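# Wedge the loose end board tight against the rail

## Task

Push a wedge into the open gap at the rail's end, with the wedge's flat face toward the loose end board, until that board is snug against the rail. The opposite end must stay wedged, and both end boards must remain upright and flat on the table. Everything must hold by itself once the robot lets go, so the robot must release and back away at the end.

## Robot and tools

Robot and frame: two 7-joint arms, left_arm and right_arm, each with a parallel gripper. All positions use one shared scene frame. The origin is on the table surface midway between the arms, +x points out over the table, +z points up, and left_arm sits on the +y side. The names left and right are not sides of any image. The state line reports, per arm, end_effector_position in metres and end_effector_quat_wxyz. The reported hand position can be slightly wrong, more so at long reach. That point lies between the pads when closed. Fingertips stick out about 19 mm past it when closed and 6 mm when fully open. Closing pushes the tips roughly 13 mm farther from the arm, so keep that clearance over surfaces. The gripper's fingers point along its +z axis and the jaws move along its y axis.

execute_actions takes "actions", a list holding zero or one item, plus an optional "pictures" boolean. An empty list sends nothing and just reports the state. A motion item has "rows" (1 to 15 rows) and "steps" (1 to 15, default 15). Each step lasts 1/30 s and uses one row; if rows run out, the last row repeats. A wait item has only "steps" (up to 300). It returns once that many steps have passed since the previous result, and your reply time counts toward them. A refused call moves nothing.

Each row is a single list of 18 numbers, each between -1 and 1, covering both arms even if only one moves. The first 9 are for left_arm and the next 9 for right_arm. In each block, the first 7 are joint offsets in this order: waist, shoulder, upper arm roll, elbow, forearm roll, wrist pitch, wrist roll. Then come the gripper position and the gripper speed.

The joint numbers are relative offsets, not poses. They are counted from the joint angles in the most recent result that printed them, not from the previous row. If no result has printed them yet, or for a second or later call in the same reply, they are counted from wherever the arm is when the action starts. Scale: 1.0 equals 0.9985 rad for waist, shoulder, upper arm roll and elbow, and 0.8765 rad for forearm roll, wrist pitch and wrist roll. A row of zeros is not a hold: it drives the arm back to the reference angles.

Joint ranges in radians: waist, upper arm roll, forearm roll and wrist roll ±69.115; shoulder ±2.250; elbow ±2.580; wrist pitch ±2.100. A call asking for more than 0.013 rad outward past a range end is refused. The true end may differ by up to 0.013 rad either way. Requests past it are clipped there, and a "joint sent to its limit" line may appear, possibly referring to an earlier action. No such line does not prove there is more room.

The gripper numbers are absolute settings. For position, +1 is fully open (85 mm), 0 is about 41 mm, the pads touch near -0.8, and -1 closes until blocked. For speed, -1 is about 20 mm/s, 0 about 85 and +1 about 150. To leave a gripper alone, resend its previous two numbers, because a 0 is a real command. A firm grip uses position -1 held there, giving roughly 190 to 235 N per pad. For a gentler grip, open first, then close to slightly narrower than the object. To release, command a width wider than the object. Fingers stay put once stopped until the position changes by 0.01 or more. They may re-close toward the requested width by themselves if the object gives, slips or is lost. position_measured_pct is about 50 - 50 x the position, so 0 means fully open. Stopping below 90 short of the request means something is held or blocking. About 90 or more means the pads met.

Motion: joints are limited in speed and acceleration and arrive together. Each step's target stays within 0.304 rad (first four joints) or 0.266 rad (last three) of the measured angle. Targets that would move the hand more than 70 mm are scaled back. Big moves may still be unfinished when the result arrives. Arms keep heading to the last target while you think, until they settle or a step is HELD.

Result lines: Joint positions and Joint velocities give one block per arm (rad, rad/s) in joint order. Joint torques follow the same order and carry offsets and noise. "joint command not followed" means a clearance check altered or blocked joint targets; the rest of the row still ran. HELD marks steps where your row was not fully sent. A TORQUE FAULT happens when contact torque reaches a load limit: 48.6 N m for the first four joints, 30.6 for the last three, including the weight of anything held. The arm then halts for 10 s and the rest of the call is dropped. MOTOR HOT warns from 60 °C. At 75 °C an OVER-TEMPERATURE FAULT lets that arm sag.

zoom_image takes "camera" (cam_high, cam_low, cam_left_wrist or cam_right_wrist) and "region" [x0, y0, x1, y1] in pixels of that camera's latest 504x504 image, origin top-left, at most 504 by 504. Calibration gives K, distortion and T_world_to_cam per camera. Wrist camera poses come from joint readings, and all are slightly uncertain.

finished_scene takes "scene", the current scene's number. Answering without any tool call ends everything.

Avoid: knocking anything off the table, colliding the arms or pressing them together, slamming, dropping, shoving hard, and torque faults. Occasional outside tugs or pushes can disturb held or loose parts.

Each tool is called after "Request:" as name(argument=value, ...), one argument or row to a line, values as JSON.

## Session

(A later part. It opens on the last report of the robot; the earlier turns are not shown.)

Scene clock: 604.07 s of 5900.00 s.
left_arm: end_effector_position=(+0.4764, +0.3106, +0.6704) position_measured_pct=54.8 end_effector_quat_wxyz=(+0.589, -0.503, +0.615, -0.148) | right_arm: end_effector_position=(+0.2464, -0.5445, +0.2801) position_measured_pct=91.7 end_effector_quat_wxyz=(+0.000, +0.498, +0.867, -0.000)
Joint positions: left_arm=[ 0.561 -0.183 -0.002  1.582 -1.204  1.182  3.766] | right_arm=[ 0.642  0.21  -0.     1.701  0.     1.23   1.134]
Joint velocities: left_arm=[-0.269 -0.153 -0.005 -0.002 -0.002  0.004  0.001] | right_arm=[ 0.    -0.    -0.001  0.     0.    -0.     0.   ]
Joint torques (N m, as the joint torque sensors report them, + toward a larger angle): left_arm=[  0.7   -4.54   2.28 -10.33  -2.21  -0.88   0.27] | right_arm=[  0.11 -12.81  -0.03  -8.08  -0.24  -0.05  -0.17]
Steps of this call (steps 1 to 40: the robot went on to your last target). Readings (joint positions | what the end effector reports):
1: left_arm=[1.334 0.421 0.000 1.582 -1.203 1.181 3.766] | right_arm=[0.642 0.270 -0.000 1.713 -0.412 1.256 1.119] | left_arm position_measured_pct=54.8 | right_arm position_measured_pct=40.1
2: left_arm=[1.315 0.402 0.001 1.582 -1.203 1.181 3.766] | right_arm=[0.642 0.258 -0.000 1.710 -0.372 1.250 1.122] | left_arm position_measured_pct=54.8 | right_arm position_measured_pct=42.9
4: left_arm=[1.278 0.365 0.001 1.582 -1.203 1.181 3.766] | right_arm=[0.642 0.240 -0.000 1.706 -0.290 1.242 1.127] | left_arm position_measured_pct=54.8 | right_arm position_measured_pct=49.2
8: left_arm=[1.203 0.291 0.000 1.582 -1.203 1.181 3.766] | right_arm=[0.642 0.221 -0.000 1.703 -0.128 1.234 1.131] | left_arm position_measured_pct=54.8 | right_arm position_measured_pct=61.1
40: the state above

Request:
execute_actions(
  actions=[
    {"rows": [[-0.02,-0.009,0,0,0,0,0,-0.1,-1, -0.9896,0,0,0,0,0,0,-1,0]], "steps": 15},
  ],
  pictures=false,
)

Request:
execute_actions(
  actions=[
    {"steps": 35},
  ],
)

Scene clock: 608.67 s of 5900.00 s.
left_arm: end_effector_position=(+0.4743, +0.3215, +0.6736) position_measured_pct=54.8 end_effector_quat_wxyz=(+0.591, -0.511, +0.607, -0.146) | right_arm: end_effector_position=(+0.3134, -0.4172, +0.2801) position_measured_pct=91.7 end_effector_quat_wxyz=(+0.001, +0.327, +0.945, -0.000)
Joint positions: left_arm=[ 0.541 -0.192 -0.002  1.582 -1.204  1.182  3.766] | right_arm=[0.266 0.211 0.    1.7   0.001 1.23  1.134]
Joint velocities: left_arm=[-0.    -0.    -0.     0.002 -0.     0.    -0.002] | right_arm=[-0.949  0.001 -0.002  0.001 -0.001 -0.003 -0.   ]
Joint torques (N m, as the joint torque sensors report them, + toward a larger angle): left_arm=[ -0.28  -6.79   0.87 -10.79  -2.59  -0.28   0.11] | right_arm=[  0.23 -12.67  -0.14  -7.95  -0.34  -0.32  -0.49]
Steps of this call (steps 1 to 30: the robot went on to your last target; steps 31 to 90: nothing new was sent; then 1.10 s passed at rest; steps 91 to 105: all 15 steps of this action). Readings (joint positions | what the end effector reports):
91: left_arm=[0.541 -0.192 -0.001 1.582 -1.203 1.181 3.766] | right_arm=[0.640 0.210 0.000 1.701 0.001 1.230 1.134] | left_arm position_measured_pct=54.8 | right_arm position_measured_pct=91.7
92: left_arm=[0.541 -0.192 -0.001 1.582 -1.203 1.181 3.766] | right_arm=[0.633 0.210 0.001 1.701 0.001 1.230 1.134] | left_arm position_measured_pct=54.8 | right_arm position_measured_pct=91.7
94: left_arm=[0.541 -0.192 -0.002 1.582 -1.204 1.182 3.766] | right_arm=[0.603 0.210 0.002 1.701 0.002 1.230 1.134] | left_arm position_measured_pct=54.8 | right_arm position_measured_pct=91.7
98: left_arm=[0.541 -0.192 -0.002 1.582 -1.204 1.182 3.766] | right_arm=[0.486 0.210 0.001 1.701 0.001 1.230 1.134] | left_arm position_measured_pct=54.8 | right_arm position_measured_pct=91.7
105: the state above

Scene clock: 609.83 s of 5900.00 s.
left_arm: end_effector_position=(+0.4743, +0.3215, +0.6736) position_measured_pct=54.8 end_effector_quat_wxyz=(+0.591, -0.511, +0.607, -0.146) | right_arm: end_effector_position=(+0.3105, -0.1850, +0.2801) position_measured_pct=91.7 end_effector_quat_wxyz=(+0.000, +0.027, +1.000, +0.000)
Joint positions: left_arm=[ 0.541 -0.192 -0.002  1.582 -1.204  1.182  3.766] | right_arm=[-0.346  0.21  -0.     1.701  0.     1.23   1.134]
Joint velocities: left_arm=[ 0.    -0.    -0.    -0.001 -0.     0.     0.001] | right_arm=[-0.001 -0.     0.     0.001 -0.    -0.     0.   ]
Joint torques (N m, as the joint torque sensors report them, + toward a larger angle): left_arm=[ -0.37  -6.8    0.94 -10.72  -2.55  -0.27   0.16] | right_arm=[  0.09 -12.78  -0.19  -8.31  -0.12  -0.22  -0.56]
Steps of this call (steps 1 to 35: the robot went on to your last target). Readings (joint positions | what the end effector reports):
1: left_arm=[0.541 -0.192 -0.002 1.582 -1.204 1.182 3.766] | right_arm=[0.234 0.211 0.000 1.700 0.001 1.230 1.134] | left_arm position_measured_pct=54.8 | right_arm position_measured_pct=91.7
2: left_arm=[0.541 -0.192 -0.002 1.582 -1.204 1.182 3.766] | right_arm=[0.202 0.211 0.000 1.700 0.001 1.230 1.134] | left_arm position_measured_pct=54.8 | right_arm position_measured_pct=91.7
4: left_arm=[0.541 -0.192 -0.002 1.582 -1.204 1.182 3.766] | right_arm=[0.139 0.211 -0.000 1.700 0.000 1.230 1.134] | left_arm position_measured_pct=54.8 | right_arm position_measured_pct=91.7
8: left_arm=[0.541 -0.192 -0.002 1.582 -1.204 1.182 3.766] | right_arm=[0.012 0.211 -0.000 1.700 0.000 1.230 1.134] | left_arm position_measured_pct=54.8 | right_arm position_measured_pct=91.7
35: the state above
camera_calibration (this result's frames):
cam_left_wrist: T_world_to_cam=[[-0.476588, 0.383682, -0.790981, 0.628263], [-0.235397, 0.811187, 0.535316, -0.455452], [0.847025, 0.44132, -0.296285, -0.200472], [0, 0, 0, 1]] pos_world=[0.362016, 0.216876, 0.681359]
cam_right_wrist: T_world_to_cam=[[0.000429621, 0.999872, 0.01598, 0.178634], [0.999947, -0.000594684, 0.010326, -0.257243], [0.0103342, 0.0159747, -0.999819, 0.422196], [0, 0, 0, 1]] pos_world=[0.252789, -0.185509, 0.421921]

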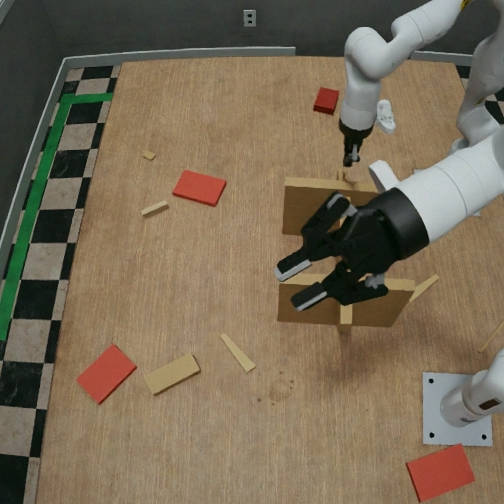

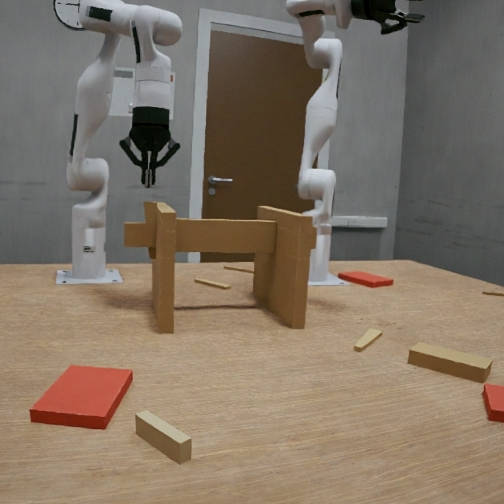

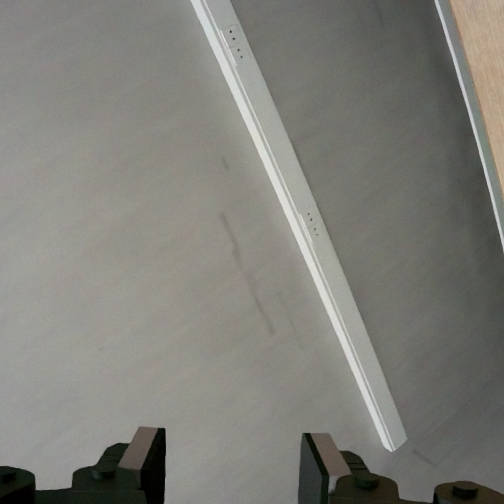

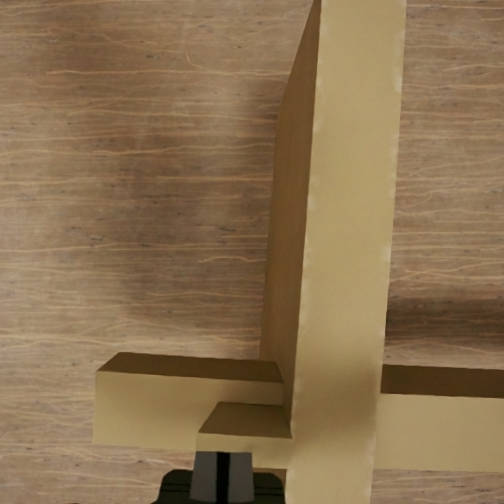

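Request:
execute_actions(
  actions=[],
)

Scene clock: 632.43 s of 5900.00 s.
left_arm: end_effector_position=(+0.4743, +0.3215, +0.6736) position_measured_pct=54.8 end_effector_quat_wxyz=(+0.591, -0.511, +0.607, -0.146) | right_arm: end_effector_position=(+0.3105, -0.1849, +0.2801) position_measured_pct=91.7 end_effector_quat_wxyz=(+0.000, +0.027, +1.000, +0.000)
Joint positions: left_arm=[ 0.541 -0.192 -0.002  1.582 -1.204  1.182  3.766] | right_arm=[-0.346  0.21  -0.     1.701  0.     1.23   1.134]
Joint velocities: left_arm=[-0.001  0.    -0.     0.    -0.    -0.    -0.002] | right_arm=[-0.001 -0.    -0.     0.001  0.001 -0.     0.   ]
Joint torques (N m, as the joint torque sensors report them, + toward a larger angle): left_arm=[ -0.24  -6.86   0.84 -10.92  -2.53  -0.27   0.19] | right_arm=[ -0.32 -12.44  -0.28  -8.09   0.18  -0.15  -0.39]
Steps of this call (steps 1 to 15: the robot went on to your last target; steps 16 to 90: nothing new was sent; then 19.60 s passed at rest). Readings (joint positions | what the end effector reports):
1: left_arm=[0.541 -0.192 -0.002 1.582 -1.204 1.182 3.766] | right_arm=[-0.346 0.210 -0.000 1.701 0.000 1.230 1.134] | left_arm position_measured_pct=54.8 | right_arm position_measured_pct=91.7
2: left_arm=[0.541 -0.192 -0.002 1.582 -1.204 1.182 3.766] | right_arm=[-0.346 0.210 -0.000 1.701 0.000 1.230 1.134] | left_arm position_measured_pct=54.8 | right_arm position_measured_pct=91.7
4: left_arm=[0.541 -0.192 -0.002 1.582 -1.204 1.182 3.766] | right_arm=[-0.346 0.210 -0.000 1.701 0.000 1.230 1.134] | left_arm position_measured_pct=54.8 | right_arm position_measured_pct=91.7
8: left_arm=[0.541 -0.192 -0.002 1.582 -1.204 1.182 3.766] | right_arm=[-0.346 0.210 -0.000 1.701 0.000 1.230 1.134] | left_arm position_measured_pct=54.8 | right_arm position_measured_pct=91.7
90: the state above
All arms were judged still, so your last target was given up. Only a new action makes them travel on or press farther. Fingers that are still opening or closing keep moving.
camera_calibration (this result's frames):
cam_left_wrist: T_world_to_cam=[[-0.476588, 0.383682, -0.790982, 0.628264], [-0.235397, 0.811187, 0.535316, -0.455452], [0.847025, 0.44132, -0.296285, -0.200472], [0, 0, 0, 1]] pos_world=[0.362016, 0.216876, 0.681359]
cam_right_wrist: T_world_to_cam=[[0.000179012, 0.999872, 0.0159731, 0.178625], [0.999947, -0.000344145, 0.0103361, -0.25717], [0.0103402, 0.0159704, -0.999819, 0.422195], [0, 0, 0, 1]] pos_world=[0.252758, -0.185433, 0.421923]

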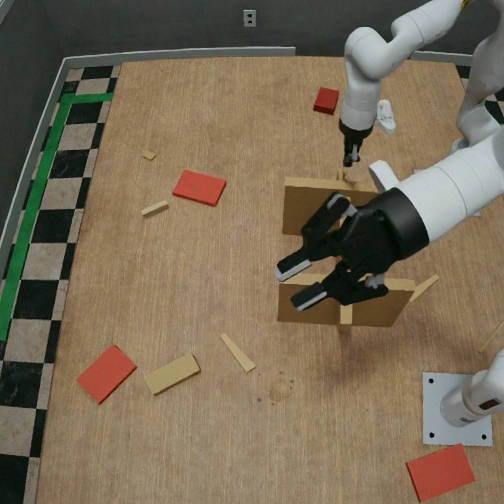

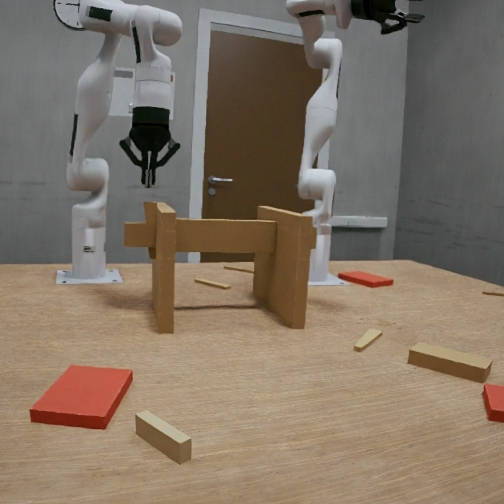

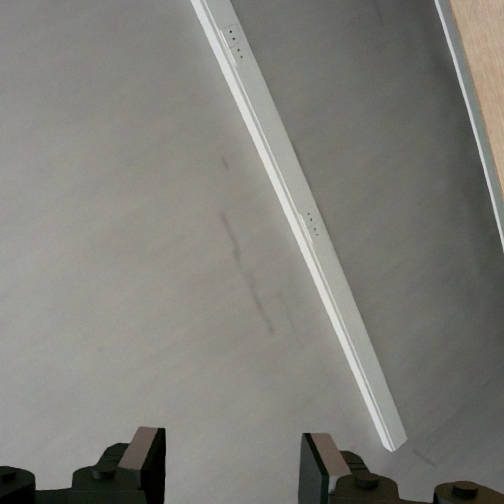

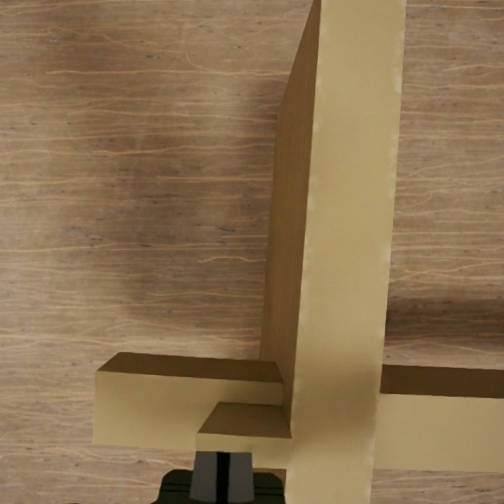

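Request:
execute_actions(
  actions=[
    {"rows": [[-0.6,0,0,0,0,0,0,-0.1,-1, 0,0.0127,0,0.0315,0,-0.0503,0,-1,0],[-0.6,0,0,0,0,0,0,-0.1,-1, 0,0.0127,0,0.0315,0,-0.0503,0,-1,0],[-0.6,0,0,0,0,0,0,-0.1,-1, 0,0.0127,0,0.0315,0,-0.0503,0,-1,0],[-0.6,0,0,0,0,0,0,-0.1,-1, 0,0.0127,0,0.0315,0,-0.0503,0,-1,0],[-0.6,0,0,0,0,0,0,-0.1,-1, 0,0.0235,0,0.0585,0,-0.0935,0,-1,0]], "steps": 15},
  ],
  pictures=false,
)

Request:
execute_actions(
  actions=[
    {"steps": 25},
  ],
)

Scene clock: 658.70 s of 5900.00 s.
left_arm: end_effector_position=(+0.4554, +0.4766, +0.6735) position_measured_pct=54.8 end_effector_quat_wxyz=(+0.608, -0.611, +0.506, -0.038) | right_arm: end_effector_position=(+0.3106, -0.1848, +0.2542) position_measured_pct=91.7 end_effector_quat_wxyz=(+0.001, +0.027, +1.000, +0.000)
Joint positions: left_arm=[ 0.182 -0.191 -0.002  1.582 -1.204  1.182  3.766] | right_arm=[-0.346  0.233 -0.     1.759  0.     1.148  1.134]
Joint velocities: left_arm=[-0.888 -0.    -0.002 -0.001 -0.     0.     0.   ] | right_arm=[-0.     0.002  0.     0.002  0.    -0.001  0.   ]
Joint torques (N m, as the joint torque sensors report them, + toward a larger angle): left_arm=[ -0.61  -7.05   0.99 -10.89  -2.51  -0.26   0.13] | right_arm=[ -0.34 -12.84  -0.37  -8.05  -0.31  -0.51  -0.48]
Steps of this call (steps 1 to 90: nothing new was sent; then 22.77 s passed at rest; steps 91 to 105: all 15 steps of this action). Readings (joint positions | what the end effector reports):
91: left_arm=[0.539 -0.192 -0.002 1.582 -1.204 1.182 3.766] | right_arm=[-0.346 0.211 -0.000 1.702 0.000 1.229 1.134] | left_arm position_measured_pct=54.8 | right_arm position_measured_pct=91.7
92: left_arm=[0.532 -0.192 -0.001 1.582 -1.204 1.181 3.766] | right_arm=[-0.346 0.213 -0.000 1.707 0.000 1.221 1.134] | left_arm position_measured_pct=54.8 | right_arm position_measured_pct=91.7
94: left_arm=[0.501 -0.192 -0.000 1.582 -1.204 1.181 3.766] | right_arm=[-0.346 0.220 -0.000 1.723 0.000 1.199 1.134] | left_arm position_measured_pct=54.8 | right_arm position_measured_pct=91.7
98: left_arm=[0.388 -0.192 -0.001 1.582 -1.204 1.182 3.766] | right_arm=[-0.346 0.231 -0.000 1.752 0.000 1.158 1.134] | left_arm position_measured_pct=54.8 | right_arm position_measured_pct=91.7
105: the state above

Scene clock: 659.53 s of 5900.00 s.
left_arm: end_effector_position=(+0.4121, +0.5725, +0.6736) position_measured_pct=54.8 end_effector_quat_wxyz=(-0.608, +0.667, -0.429, -0.035) | right_arm: end_effector_position=(+0.3106, -0.1848, +0.2541) position_measured_pct=91.7 end_effector_quat_wxyz=(+0.000, +0.027, +1.000, +0.000)
Joint positions: left_arm=[-0.058 -0.192 -0.002  1.582 -1.204  1.182  3.766] | right_arm=[-0.346  0.234 -0.     1.759  0.     1.148  1.134]
Joint velocities: left_arm=[-0.002  0.     0.    -0.001  0.    -0.    -0.   ] | right_arm=[-0.    -0.    -0.     0.001  0.    -0.    -0.   ]
Joint torques (N m, as the joint torque sensors report them, + toward a larger angle): left_arm=[ -0.74  -6.91   0.87 -10.79  -2.57  -0.31   0.19] | right_arm=[ -0.04 -12.53   0.02  -7.99  -0.35  -0.13  -0.17]
Steps of this call (steps 1 to 25: the robot went on to your last target). Readings (joint positions | what the end effector reports):
1: left_arm=[0.152 -0.191 -0.002 1.582 -1.204 1.182 3.766] | right_arm=[-0.346 0.233 -0.000 1.759 0.000 1.148 1.134] | left_arm position_measured_pct=54.8 | right_arm position_measured_pct=91.7
2: left_arm=[0.122 -0.191 -0.002 1.582 -1.204 1.182 3.766] | right_arm=[-0.346 0.234 -0.000 1.759 0.000 1.148 1.134] | left_arm position_measured_pct=54.8 | right_arm position_measured_pct=91.7
4: left_arm=[0.063 -0.191 -0.002 1.582 -1.204 1.182 3.766] | right_arm=[-0.346 0.234 -0.000 1.759 0.000 1.148 1.134] | left_arm position_measured_pct=54.8 | right_arm position_measured_pct=91.7
8: left_arm=[-0.026 -0.192 -0.003 1.582 -1.204 1.182 3.766] | right_arm=[-0.346 0.234 -0.000 1.759 0.000 1.148 1.134] | left_arm position_measured_pct=54.8 | right_arm position_measured_pct=91.7
25: the state above
camera_calibration (this result's frames):
cam_left_wrist: T_world_to_cam=[[-0.609935, 0.0482091, -0.790984, 0.749371], [-0.651746, 0.537277, 0.535314, -0.345246], [0.450784, 0.842027, -0.296284, -0.32467], [0, 0, 0, 1]] pos_world=[0.378411, 0.422747, 0.68136]
cam_right_wrist: T_world_to_cam=[[0.000152281, 0.999872, 0.0160187, 0.179002], [0.999946, -0.000318929, 0.0104013, -0.256989], [0.0104051, 0.0160162, -0.999818, 0.396127], [0, 0, 0, 1]] pos_world=[0.252826, -0.185405, 0.39586]

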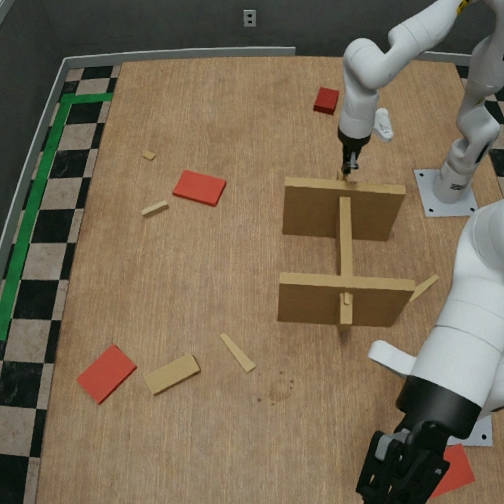

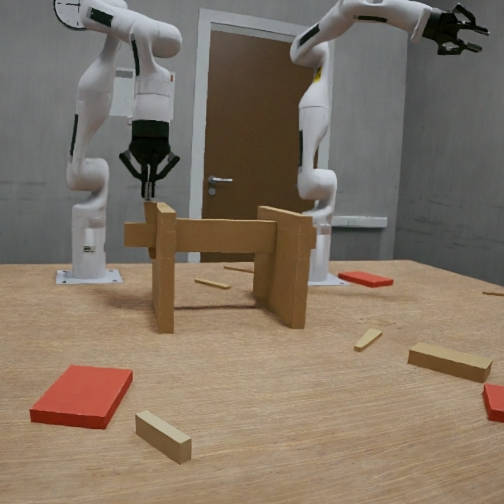

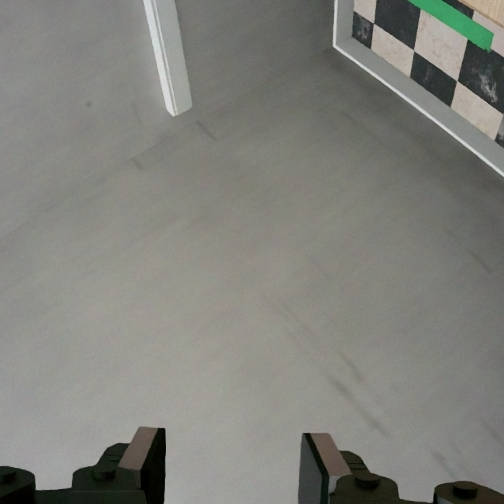

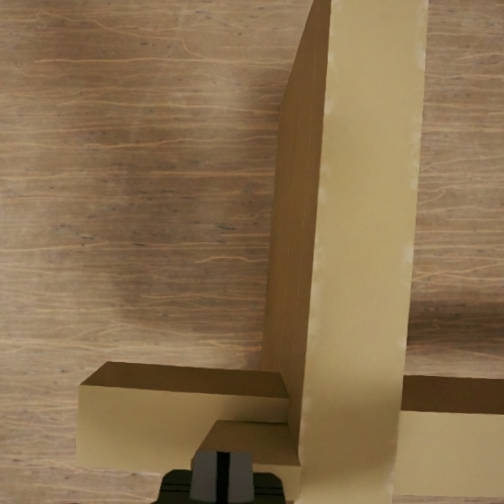

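Request:
execute_actions(
  actions=[
    {"rows": [[0,0,0,0,0,0,0,-0.1,-1, 0,0.001,0,0.0021,0,-0.0036,0,-1,0],[0,0,0,0,0,0,0,-0.1,-1, 0,0.002,0,0.0043,0,-0.0072,0,-1,0],[0,0,0,0,0,0,0,-0.1,-1, 0,0.003,0,0.0064,0,-0.0108,0,-1,0],[0,0,0,0,0,0,0,-0.1,-1, 0,0.004,0,0.0086,0,-0.0144,0,-1,0],[0,0,0,0,0,0,0,-0.1,-1, 0,0.005,0,0.0107,0,-0.018,0,-1,0],[0,0,0,0,0,0,0,-0.1,-1, 0,0.006,0,0.0129,0,-0.0216,0,-1,0],[0,0,0,0,0,0,0,-0.1,-1, 0,0.0071,0,0.015,0,-0.0252,0,-1,0],[0,0,0,0,0,0,0,-0.1,-1, 0,0.0081,0,0.0171,0,-0.0288,0,-1,0],[0,0,0,0,0,0,0,-0.1,-1, 0,0.0091,0,0.0193,0,-0.0324,0,-1,0],[0,0,0,0,0,0,0,-0.1,-1, 0,0.0102,0,0.0214,0,-0.0361,0,-1,0]], "steps": 15},
  ],
)

Scene clock: 669.13 s of 5900.00 s.
left_arm: end_effector_position=(+0.4121, +0.5725, +0.6736) position_measured_pct=54.8 end_effector_quat_wxyz=(-0.608, +0.667, -0.429, -0.035) | right_arm: end_effector_position=(+0.3116, -0.1841, +0.2464) position_measured_pct=91.7 end_effector_quat_wxyz=(+0.003, +0.027, +1.000, +0.001)
Joint positions: left_arm=[-0.058 -0.192 -0.002  1.582 -1.204  1.182  3.766] | right_arm=[-0.346  0.24  -0.001  1.778 -0.     1.117  1.134]
Joint velocities: left_arm=[ 0.     0.     0.    -0.001  0.     0.    -0.   ] | right_arm=[-0.    -0.001 -0.001  0.005 -0.    -0.006  0.   ]
Joint torques (N m, as the joint torque sensors report them, + toward a larger angle): left_arm=[ -0.17  -6.84   1.03 -10.85  -2.5   -0.31   0.16] | right_arm=[ 0.35 -9.78 -0.07 -5.62 -0.06 -0.55 -0.19]
Steps of this call (steps 1 to 15: the robot went on to your last target; steps 16 to 90: nothing new was sent; then 6.10 s passed at rest; steps 91 to 105: all 15 steps of this action). Readings (joint positions | what the end effector reports):
91: left_arm=[-0.058 -0.192 -0.002 1.582 -1.204 1.182 3.766] | right_arm=[-0.346 0.234 -0.000 1.760 0.000 1.147 1.134] | left_arm position_measured_pct=54.8 | right_arm position_measured_pct=91.7
92: left_arm=[-0.058 -0.192 -0.002 1.582 -1.204 1.182 3.766] | right_arm=[-0.346 0.234 -0.000 1.760 0.000 1.146 1.134] | left_arm position_measured_pct=54.8 | right_arm position_measured_pct=91.7
94: left_arm=[-0.058 -0.192 -0.002 1.582 -1.204 1.182 3.766] | right_arm=[-0.346 0.236 -0.000 1.764 0.000 1.141 1.134] | left_arm position_measured_pct=54.8 | right_arm position_measured_pct=91.7
98: left_arm=[-0.058 -0.192 -0.002 1.582 -1.204 1.182 3.766] | right_arm=[-0.346 0.238 -0.000 1.770 0.000 1.130 1.134] | left_arm position_measured_pct=54.8 | right_arm position_measured_pct=91.7
105: the state above
camera_calibration (this result's frames):
cam_left_wrist: T_world_to_cam=[[-0.609936, 0.048209, -0.790983, 0.749371], [-0.651745, 0.537276, 0.535315, -0.345246], [0.450783, 0.842027, -0.296284, -0.32467], [0, 0, 0, 1]] pos_world=[0.378412, 0.422747, 0.68136]
cam_right_wrist: T_world_to_cam=[[-0.000281238, 0.999825, 0.0186936, 0.177872], [0.999873, -0.0000171675, 0.0159609, -0.259192], [0.0159585, 0.0186957, -0.999698, 0.387213], [0, 0, 0, 1]] pos_world=[0.25303, -0.185085, 0.387908]

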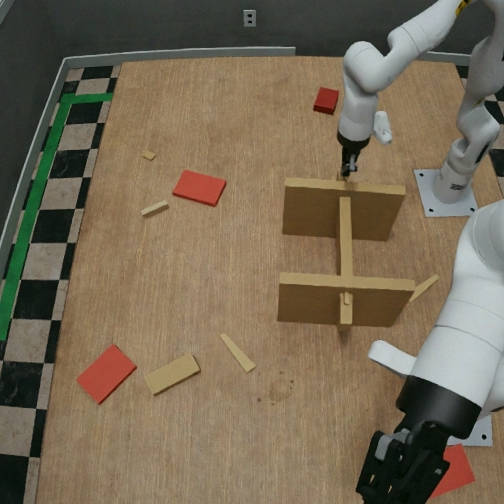

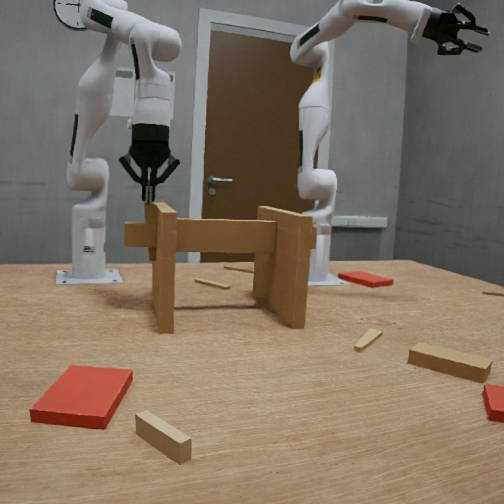

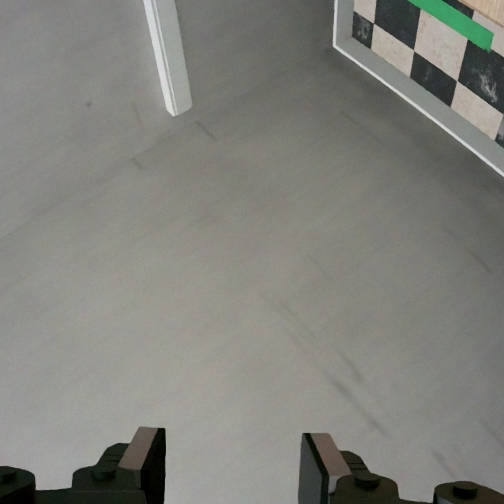

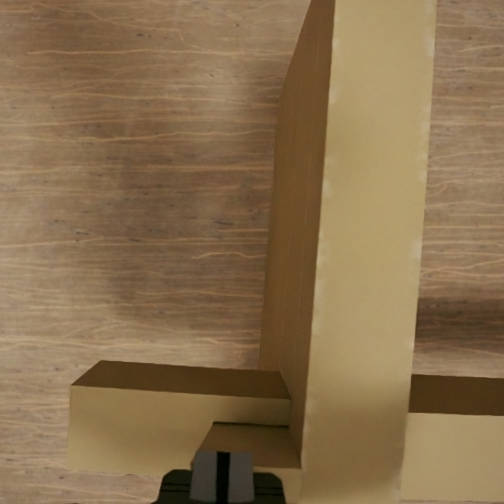

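Request:
execute_actions(
  actions=[
    {"rows": [[0,0,0,0,0,0,0,-0.1,-1, 0,0.0053,0,0.005,0,-0.0029,0,-1,0],[0,0,0,0,0,0,0,-0.1,-1, 0,0.0066,0,0.007,0,-0.0059,0,-1,0],[0,0,0,0,0,0,0,-0.1,-1, 0,0.008,0,0.009,0,-0.0088,0,-1,0],[0,0,0,0,0,0,0,-0.1,-1, 0,0.0093,0,0.011,0,-0.0117,0,-1,0],[0,0,0,0,0,0,0,-0.1,-1, 0,0.0106,0,0.0131,0,-0.0146,0,-1,0],[0,0,0,0,0,0,0,-0.1,-1, 0,0.0119,0,0.0151,0,-0.0176,0,-1,0],[0,0,0,0,0,0,0,-0.1,-1, 0,0.0132,0,0.0171,0,-0.0205,0,-1,0],[0,0,0,0,0,0,0,-0.1,-1, 0,0.0146,0,0.0192,0,-0.0234,0,-1,0],[0,0,0,0,0,0,0,-0.1,-1, 0,0.0159,0,0.0212,0,-0.0264,0,-1,0],[0,0,0,0,0,0,0,-0.1,-1, 0,0.0172,0,0.0232,0,-0.0293,0,-1,0]], "steps": 15},
  ],
)

Scene clock: 680.80 s of 5900.00 s.
left_arm: end_effector_position=(+0.4122, +0.5725, +0.6736) position_measured_pct=54.8 end_effector_quat_wxyz=(-0.608, +0.667, -0.429, -0.035) | right_arm: end_effector_position=(+0.3103, -0.1844, +0.2362) position_measured_pct=91.7 end_effector_quat_wxyz=(+0.000, +0.027, +1.000, +0.000)
Joint positions: left_arm=[-0.058 -0.192 -0.002  1.582 -1.204  1.182  3.766] | right_arm=[-0.347  0.252 -0.001  1.797 -0.     1.091  1.134]
Joint velocities: left_arm=[-0.     0.001 -0.    -0.002 -0.     0.    -0.003] | right_arm=[-0.     0.004  0.     0.004 -0.001 -0.006 -0.   ]
Joint torques (N m, as the joint torque sensors report them, + toward a larger angle): left_arm=[ -0.44  -6.75   0.84 -10.87  -2.5   -0.35   0.2 ] | right_arm=[ 0.69 -9.67  0.08 -5.16 -0.29  0.41 -0.34]
Steps of this call (steps 1 to 15: the robot went on to your last target; steps 16 to 90: nothing new was sent; then 8.17 s passed at rest; steps 91 to 105: all 15 steps of this action). Readings (joint positions | what the end effector reports):
91: left_arm=[-0.058 -0.192 -0.002 1.582 -1.204 1.182 3.766] | right_arm=[-0.347 0.240 -0.001 1.778 -0.000 1.116 1.134] | left_arm position_measured_pct=54.8 | right_arm position_measured_pct=91.7
92: left_arm=[-0.058 -0.192 -0.002 1.582 -1.204 1.182 3.766] | right_arm=[-0.347 0.240 -0.001 1.779 -0.000 1.115 1.134] | left_arm position_measured_pct=54.8 | right_arm position_measured_pct=91.7
94: left_arm=[-0.058 -0.192 -0.002 1.582 -1.204 1.182 3.766] | right_arm=[-0.347 0.242 -0.001 1.782 -0.000 1.112 1.134] | left_arm position_measured_pct=54.8 | right_arm position_measured_pct=91.7
98: left_arm=[-0.058 -0.192 -0.002 1.582 -1.204 1.182 3.766] | right_arm=[-0.347 0.247 -0.001 1.789 -0.000 1.102 1.134] | left_arm position_measured_pct=54.8 | right_arm position_measured_pct=91.7
105: the state above
camera_calibration (this result's frames):
cam_left_wrist: T_world_to_cam=[[-0.609938, 0.0482092, -0.790982, 0.74937], [-0.651744, 0.537276, 0.535316, -0.345246], [0.450783, 0.842027, -0.296285, -0.32467], [0, 0, 0, 1]] pos_world=[0.378413, 0.422747, 0.681359]
cam_right_wrist: T_world_to_cam=[[-0.000396699, 0.999863, 0.016564, 0.178939], [0.999949, 0.000230152, 0.0100554, -0.256289], [0.0100502, 0.0165672, -0.999812, 0.378425], [0, 0, 0, 1]] pos_world=[0.252544, -0.185124, 0.377967]

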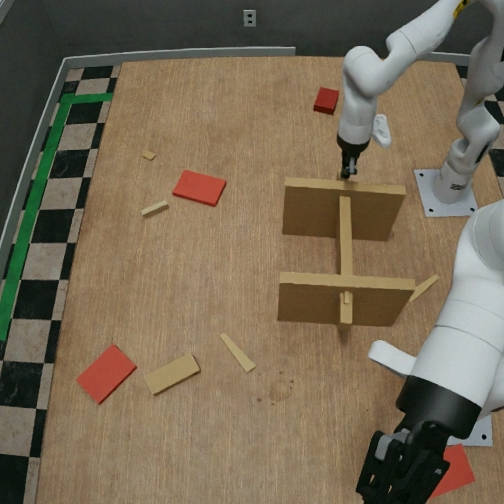

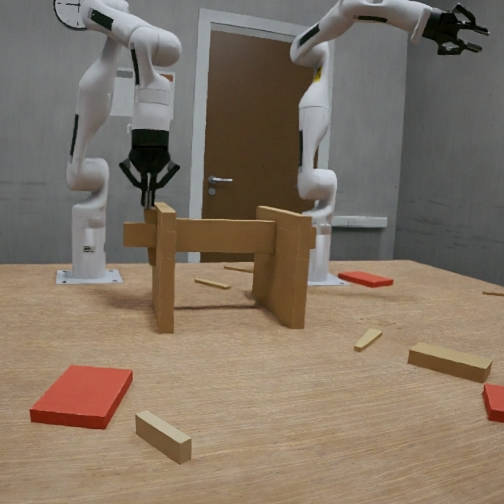

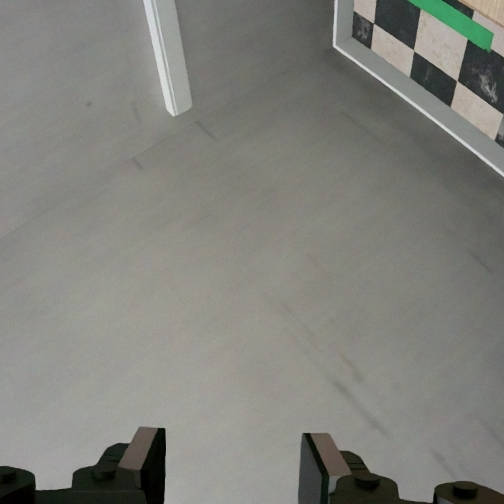

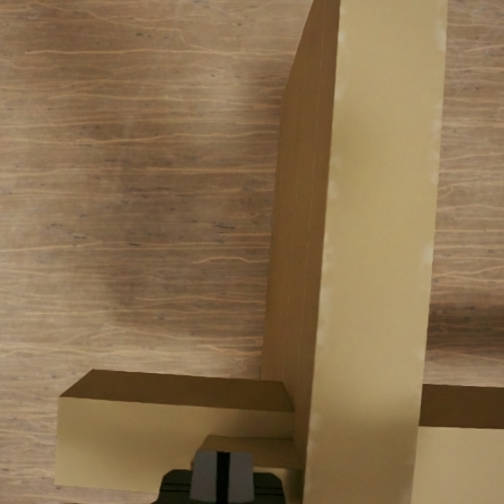

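Request:
execute_actions(
  actions=[
    {"rows": [[0,0,0,0,0,0,0,-0.1,-1, 0,0.0062,0,0.006,0,-0.0036,0,-1,0],[0,0,0,0,0,0,0,-0.1,-1, 0,0.0073,0,0.008,0,-0.0072,0,-1,0],[0,0,0,0,0,0,0,-0.1,-1, 0,0.0085,0,0.01,0,-0.0108,0,-1,0],[0,0,0,0,0,0,0,-0.1,-1, 0,0.0096,0,0.012,0,-0.0144,0,-1,0],[0,0,0,0,0,0,0,-0.1,-1, 0,0.0108,0,0.014,0,-0.018,0,-1,0],[0,0,0,0,0,0,0,-0.1,-1, 0,0.012,0,0.016,0,-0.0217,0,-1,0],[0,0,0,0,0,0,0,-0.1,-1, 0,0.0131,0,0.018,0,-0.0253,0,-1,0],[0,0,0,0,0,0,0,-0.1,-1, 0,0.0143,0,0.02,0,-0.0289,0,-1,0],[0,0,0,0,0,0,0,-0.1,-1, 0,0.0154,0,0.022,0,-0.0325,0,-1,0],[0,0,0,0,0,0,0,-0.1,-1, 0,0.0166,0,0.024,0,-0.0361,0,-1,0]], "steps": 15},
  ],
)

Scene clock: 691.53 s of 5900.00 s.
left_arm: end_effector_position=(+0.4122, +0.5725, +0.6736) position_measured_pct=54.8 end_effector_quat_wxyz=(-0.608, +0.667, -0.429, -0.035) | right_arm: end_effector_position=(+0.3103, -0.1844, +0.2262) position_measured_pct=91.7 end_effector_quat_wxyz=(+0.000, +0.027, +1.000, +0.000)
Joint positions: left_arm=[-0.058 -0.192 -0.002  1.582 -1.204  1.182  3.766] | right_arm=[-0.347  0.264 -0.001  1.817 -0.     1.06   1.134]
Joint velocities: left_arm=[-0.  0.  0.  0. -0.  0.  0.] | right_arm=[ 0.     0.003 -0.001  0.005 -0.001 -0.006 -0.   ]
Joint torques (N m, as the joint torque sensors report them, + toward a larger angle): left_arm=[ -0.31  -6.82   0.87 -10.78  -2.57  -0.21   0.14] | right_arm=[ 0.54 -9.25  0.   -4.26 -0.14  0.13 -0.55]
Steps of this call (steps 1 to 15: the robot went on to your last target; steps 16 to 90: nothing new was sent; then 7.23 s passed at rest; steps 91 to 105: all 15 steps of this action). Readings (joint positions | what the end effector reports):
91: left_arm=[-0.058 -0.192 -0.002 1.582 -1.204 1.182 3.766] | right_arm=[-0.347 0.253 -0.001 1.798 -0.000 1.091 1.134] | left_arm position_measured_pct=54.8 | right_arm position_measured_pct=91.7
92: left_arm=[-0.058 -0.192 -0.002 1.582 -1.204 1.182 3.766] | right_arm=[-0.347 0.253 -0.001 1.799 -0.000 1.089 1.134] | left_arm position_measured_pct=54.8 | right_arm position_measured_pct=91.7
94: left_arm=[-0.058 -0.192 -0.002 1.582 -1.204 1.182 3.766] | right_arm=[-0.347 0.255 -0.001 1.802 -0.000 1.084 1.134] | left_arm position_measured_pct=54.8 | right_arm position_measured_pct=91.7
98: left_arm=[-0.058 -0.192 -0.002 1.582 -1.204 1.182 3.766] | right_arm=[-0.347 0.259 -0.001 1.809 -0.000 1.072 1.134] | left_arm position_measured_pct=54.8 | right_arm position_measured_pct=91.7
105: the state above
camera_calibration (this result's frames):
cam_left_wrist: T_world_to_cam=[[-0.609939, 0.0482097, -0.790981, 0.74937], [-0.651743, 0.537277, 0.535317, -0.345247], [0.450783, 0.842027, -0.296286, -0.32467], [0, 0, 0, 1]] pos_world=[0.378414, 0.422747, 0.681358]
cam_right_wrist: T_world_to_cam=[[-0.000446812, 0.99986, 0.0167361, 0.179002], [0.999947, 0.000274617, 0.0102897, -0.25626], [0.0102837, 0.0167398, -0.999807, 0.368471], [0, 0, 0, 1]] pos_world=[0.252537, -0.185075, 0.368041]

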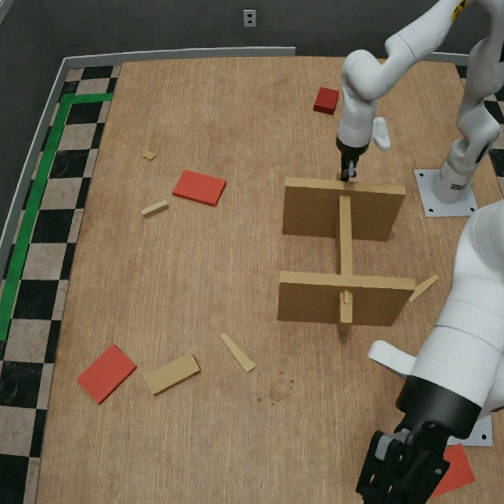

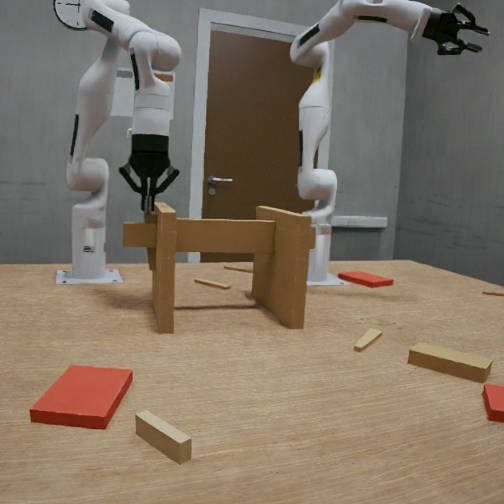

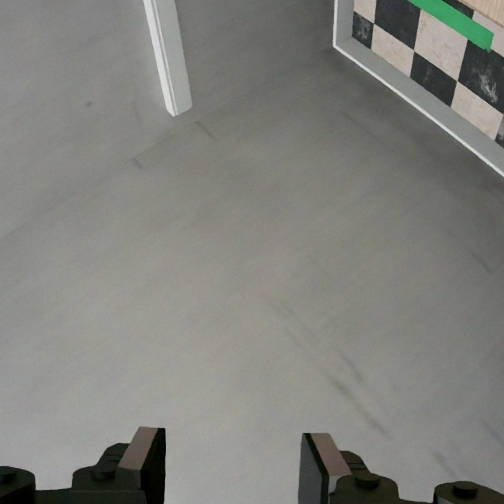

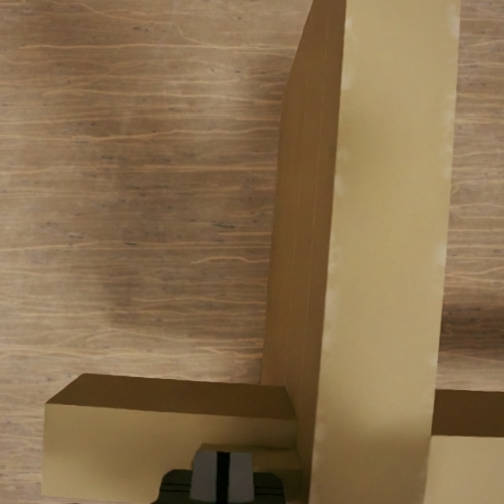

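Request:
execute_actions(
  actions=[
    {"rows": [[0,0,0,0,0,0,0,-0.1,-1, 0,0.0061,0,0.0055,0,-0.0022,0,-1,0],[0,0,0,0,0,0,0,-0.1,-1, 0,0.0073,0,0.007,0,-0.0043,0,-1,0],[0,0,0,0,0,0,0,-0.1,-1, 0,0.0084,0,0.0085,0,-0.0065,0,-1,0],[0,0,0,0,0,0,0,-0.1,-1, 0,0.0095,0,0.0099,0,-0.0087,0,-1,0],[0,0,0,0,0,0,0,-0.1,-1, 0,0.0107,0,0.0114,0,-0.0109,0,-1,0],[0,0,0,0,0,0,0,-0.1,-1, 0,0.0118,0,0.0129,0,-0.013,0,-1,0],[0,0,0,0,0,0,0,-0.1,-1, 0,0.0129,0,0.0144,0,-0.0152,0,-1,0],[0,0,0,0,0,0,0,-0.1,-1, 0,0.014,0,0.0158,0,-0.0174,0,-1,0],[0,0,0,0,0,0,0,-0.1,-1, 0,0.0152,0,0.0173,0,-0.0195,0,-1,0],[0,0,0,0,0,0,0,-0.1,-1, 0,0.0163,0,0.0188,0,-0.0217,0,-1,0]], "steps": 15},
  ],
)

Scene clock: 706.57 s of 5900.00 s.
left_arm: end_effector_position=(+0.4122, +0.5725, +0.6736) position_measured_pct=54.8 end_effector_quat_wxyz=(-0.608, +0.667, -0.429, -0.035) | right_arm: end_effector_position=(+0.3102, -0.1849, +0.2203) position_measured_pct=91.7 end_effector_quat_wxyz=(+0.000, +0.027, +1.000, +0.000)
Joint positions: left_arm=[-0.058 -0.192 -0.002  1.582 -1.204  1.182  3.766] | right_arm=[-0.346  0.271 -0.     1.829  0.     1.041  1.134]
Joint velocities: left_arm=[ 0.001  0.    -0.    -0.001 -0.    -0.     0.001] | right_arm=[-0.    -0.003  0.     0.002  0.    -0.004 -0.   ]
Joint torques (N m, as the joint torque sensors report them, + toward a larger angle): left_arm=[ -0.36  -6.86   0.77 -10.9   -2.65  -0.27   0.17] | right_arm=[-0.25 -6.17 -0.7  -2.08 -0.54 -0.42 -0.16]
Steps of this call (steps 1 to 15: the robot went on to your last target; steps 16 to 90: nothing new was sent; then 11.53 s passed at rest; steps 91 to 105: all 15 steps of this action). Readings (joint positions | what the end effector reports):
91: left_arm=[-0.058 -0.192 -0.002 1.582 -1.204 1.182 3.766] | right_arm=[-0.347 0.264 -0.001 1.818 -0.000 1.059 1.134] | left_arm position_measured_pct=54.8 | right_arm position_measured_pct=91.7
92: left_arm=[-0.058 -0.192 -0.002 1.582 -1.204 1.182 3.766] | right_arm=[-0.347 0.265 -0.001 1.818 -0.000 1.058 1.134] | left_arm position_measured_pct=54.8 | right_arm position_measured_pct=91.7
94: left_arm=[-0.058 -0.192 -0.002 1.582 -1.204 1.182 3.766] | right_arm=[-0.347 0.266 -0.001 1.820 -0.000 1.055 1.134] | left_arm position_measured_pct=54.8 | right_arm position_measured_pct=91.7
98: left_arm=[-0.058 -0.192 -0.002 1.582 -1.204 1.182 3.766] | right_arm=[-0.347 0.270 -0.000 1.825 0.000 1.047 1.134] | left_arm position_measured_pct=54.8 | right_arm position_measured_pct=91.7
105: the state above
camera_calibration (this result's frames):
cam_left_wrist: T_world_to_cam=[[-0.60994, 0.0482103, -0.790979, 0.749369], [-0.651742, 0.537277, 0.535319, -0.345247], [0.450783, 0.842027, -0.296286, -0.32467], [0, 0, 0, 1]] pos_world=[0.378414, 0.422747, 0.681358]
cam_right_wrist: T_world_to_cam=[[0.000170431, 0.99987, 0.0161354, 0.179561], [0.999948, -0.000334812, 0.0101855, -0.256193], [0.0101895, 0.0161328, -0.999818, 0.362455], [0, 0, 0, 1]] pos_world=[0.252456, -0.185471, 0.362101]

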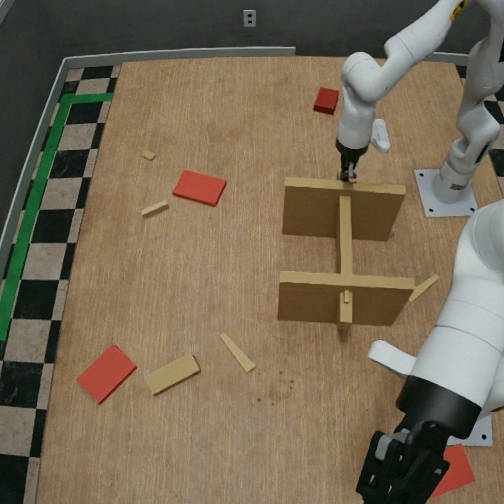

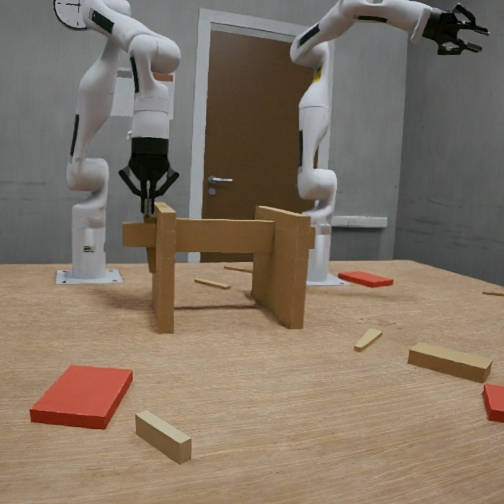

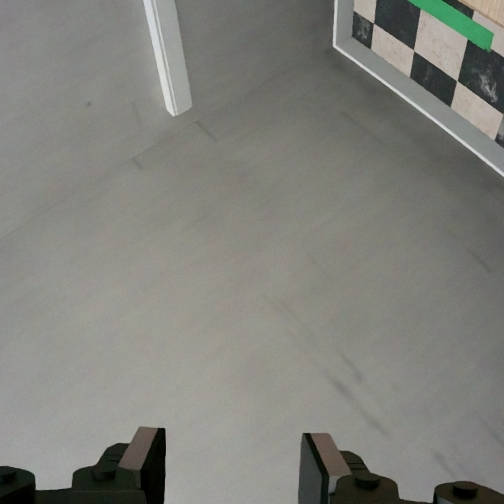

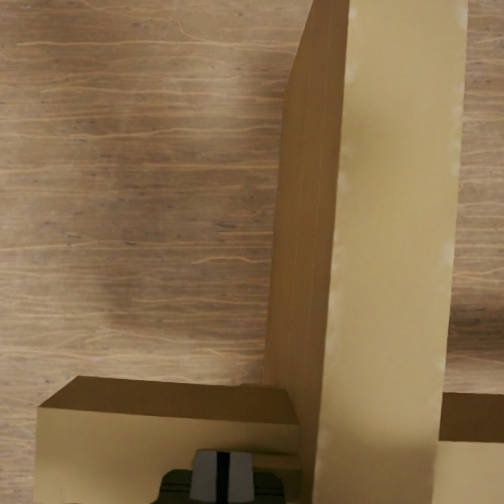

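Request:
execute_actions(
  actions=[
    {"rows": [[0,0,0,0,0,0,0,-0.1,-1, 0,0.0106,0,0.0081,0,0,0,-1,0],[0,0,0,0,0,0,0,-0.1,-1, 0,0.0122,0,0.0092,0,0,0,-1,0],[0,0,0,0,0,0,0,-0.1,-1, 0,0.0138,0,0.0103,0,0,0,-1,0],[0,0,0,0,0,0,0,-0.1,-1, 0,0.0154,0,0.0114,0,0,0,-1,0],[0,0,0,0,0,0,0,-0.1,-1, 0,0.017,0,0.0125,0,0,0,-1,0],[0,0,0,0,0,0,0,-0.1,-1, 0,0.0186,0,0.0136,0,-0.001,0,-1,0],[0,0,0,0,0,0,0,-0.1,-1, 0,0.0202,0,0.0147,0,-0.001,0,-1,0],[0,0,0,0,0,0,0,-0.1,-1, 0,0.0218,0,0.0158,0,-0.002,0,-1,0],[0,0,0,0,0,0,0,-0.1,-1, 0,0.0234,0,0.0169,0,-0.002,0,-1,0],[0,0,0,0,0,0,0,-0.1,-1, 0,0.025,0,0.018,0,-0.003,0,-1,0]], "steps": 15},
  ],
)

Request:
zoom_image(
  camera="cam_low",
  region=[110, 160, 220, 290],
)

Request:
zoom_image(
  camera="cam_high",
  region=[310, 160, 390, 240],
)

Scene clock: 716.13 s of 5900.00 s.
left_arm: end_effector_position=(+0.4122, +0.5725, +0.6736) position_measured_pct=54.8 end_effector_quat_wxyz=(-0.608, +0.667, -0.429, -0.035) | right_arm: end_effector_position=(+0.3099, -0.1851, +0.2192) position_measured_pct=91.7 end_effector_quat_wxyz=(-0.000, +0.027, +1.000, -0.000)
Joint positions: left_arm=[-0.058 -0.192 -0.002  1.582 -1.204  1.182  3.766] | right_arm=[-0.346  0.272 -0.     1.831  0.     1.039  1.134]
Joint velocities: left_arm=[ 0.     0.     0.    -0.001 -0.    -0.    -0.001] | right_arm=[ 0.001 -0.001  0.     0.004 -0.    -0.001  0.   ]
Joint torques (N m, as the joint torque sensors report them, + toward a larger angle): left_arm=[ -0.25  -6.9    0.85 -10.78  -2.55  -0.33   0.08] | right_arm=[-0.46  3.74 -0.53  4.24 -0.33 -0.33 -0.45]
Steps of this call (steps 1 to 15: the robot went on to your last target; steps 16 to 90: nothing new was sent; then 6.07 s passed at rest; steps 91 to 105: all 15 steps of this action). Readings (joint positions | what the end effector reports):
91: left_arm=[-0.058 -0.192 -0.002 1.582 -1.204 1.182 3.766] | right_arm=[-0.346 0.271 -0.000 1.830 0.000 1.041 1.134] | left_arm position_measured_pct=54.8 | right_arm position_measured_pct=91.7
92: left_arm=[-0.058 -0.192 -0.002 1.582 -1.204 1.182 3.766] | right_arm=[-0.346 0.271 -0.000 1.830 0.000 1.041 1.134] | left_arm position_measured_pct=54.8 | right_arm position_measured_pct=91.7
94: left_arm=[-0.058 -0.192 -0.002 1.582 -1.204 1.182 3.766] | right_arm=[-0.346 0.271 -0.000 1.830 0.000 1.041 1.134] | left_arm position_measured_pct=54.8 | right_arm position_measured_pct=91.7
98: left_arm=[-0.058 -0.192 -0.002 1.582 -1.204 1.182 3.766] | right_arm=[-0.346 0.272 -0.000 1.830 0.000 1.040 1.134] | left_arm position_measured_pct=54.8 | right_arm position_measured_pct=91.7
105: the state above
camera_calibration (this result's frames):
cam_left_wrist: T_world_to_cam=[[-0.609942, 0.0482106, -0.790978, 0.749369], [-0.651741, 0.537277, 0.53532, -0.345247], [0.450782, 0.842027, -0.296287, -0.32467], [0, 0, 0, 1]] pos_world=[0.378415, 0.422747, 0.681357]
cam_right_wrist: T_world_to_cam=[[0.000457339, 0.999877, 0.0156528, 0.17979], [0.999959, -0.000599568, 0.009083, -0.255724], [0.00909127, 0.015648, -0.999836, 0.361574], [0, 0, 0, 1]] pos_world=[0.252344, -0.185579, 0.361023]

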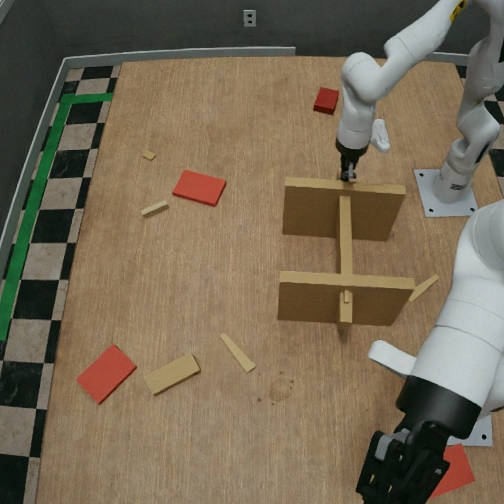

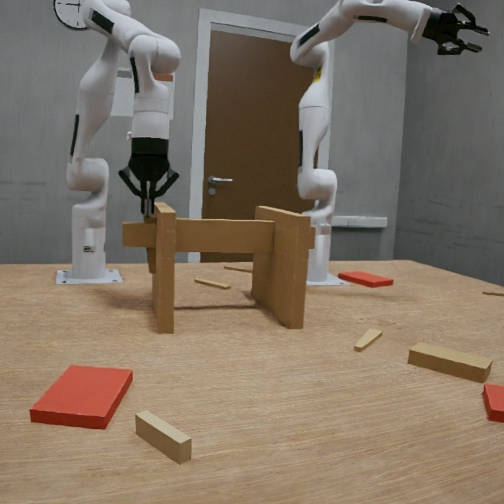

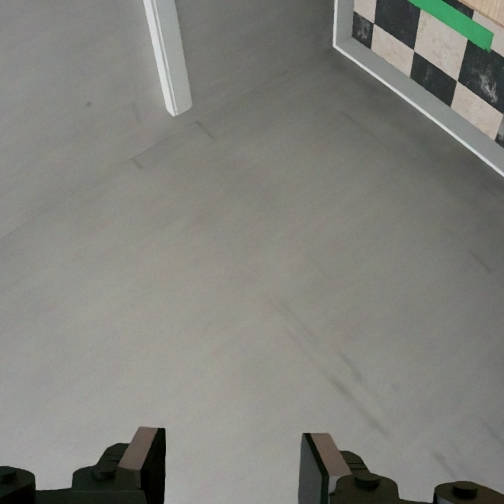

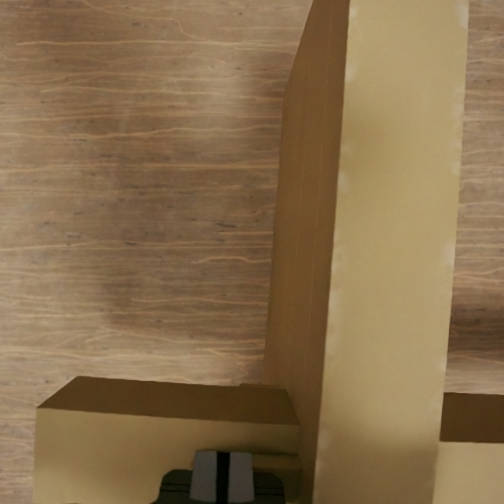

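Region (110, 160, 220, 290) of cam_low's 504x504 image, scaled by 3.877, with more detail than that image has; it fills the left 426 columns of this view, and the rest is white.

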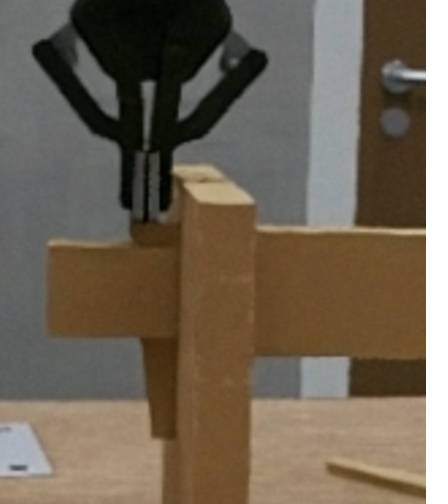

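Region (310, 160, 390, 240) of cam_high's 504x504 image, scaled by 6.300, with more detail than that image has.

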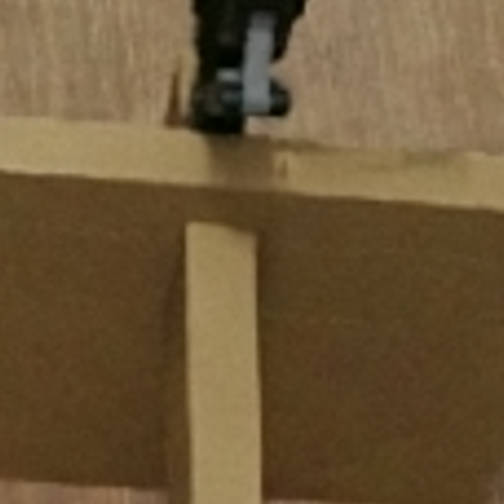

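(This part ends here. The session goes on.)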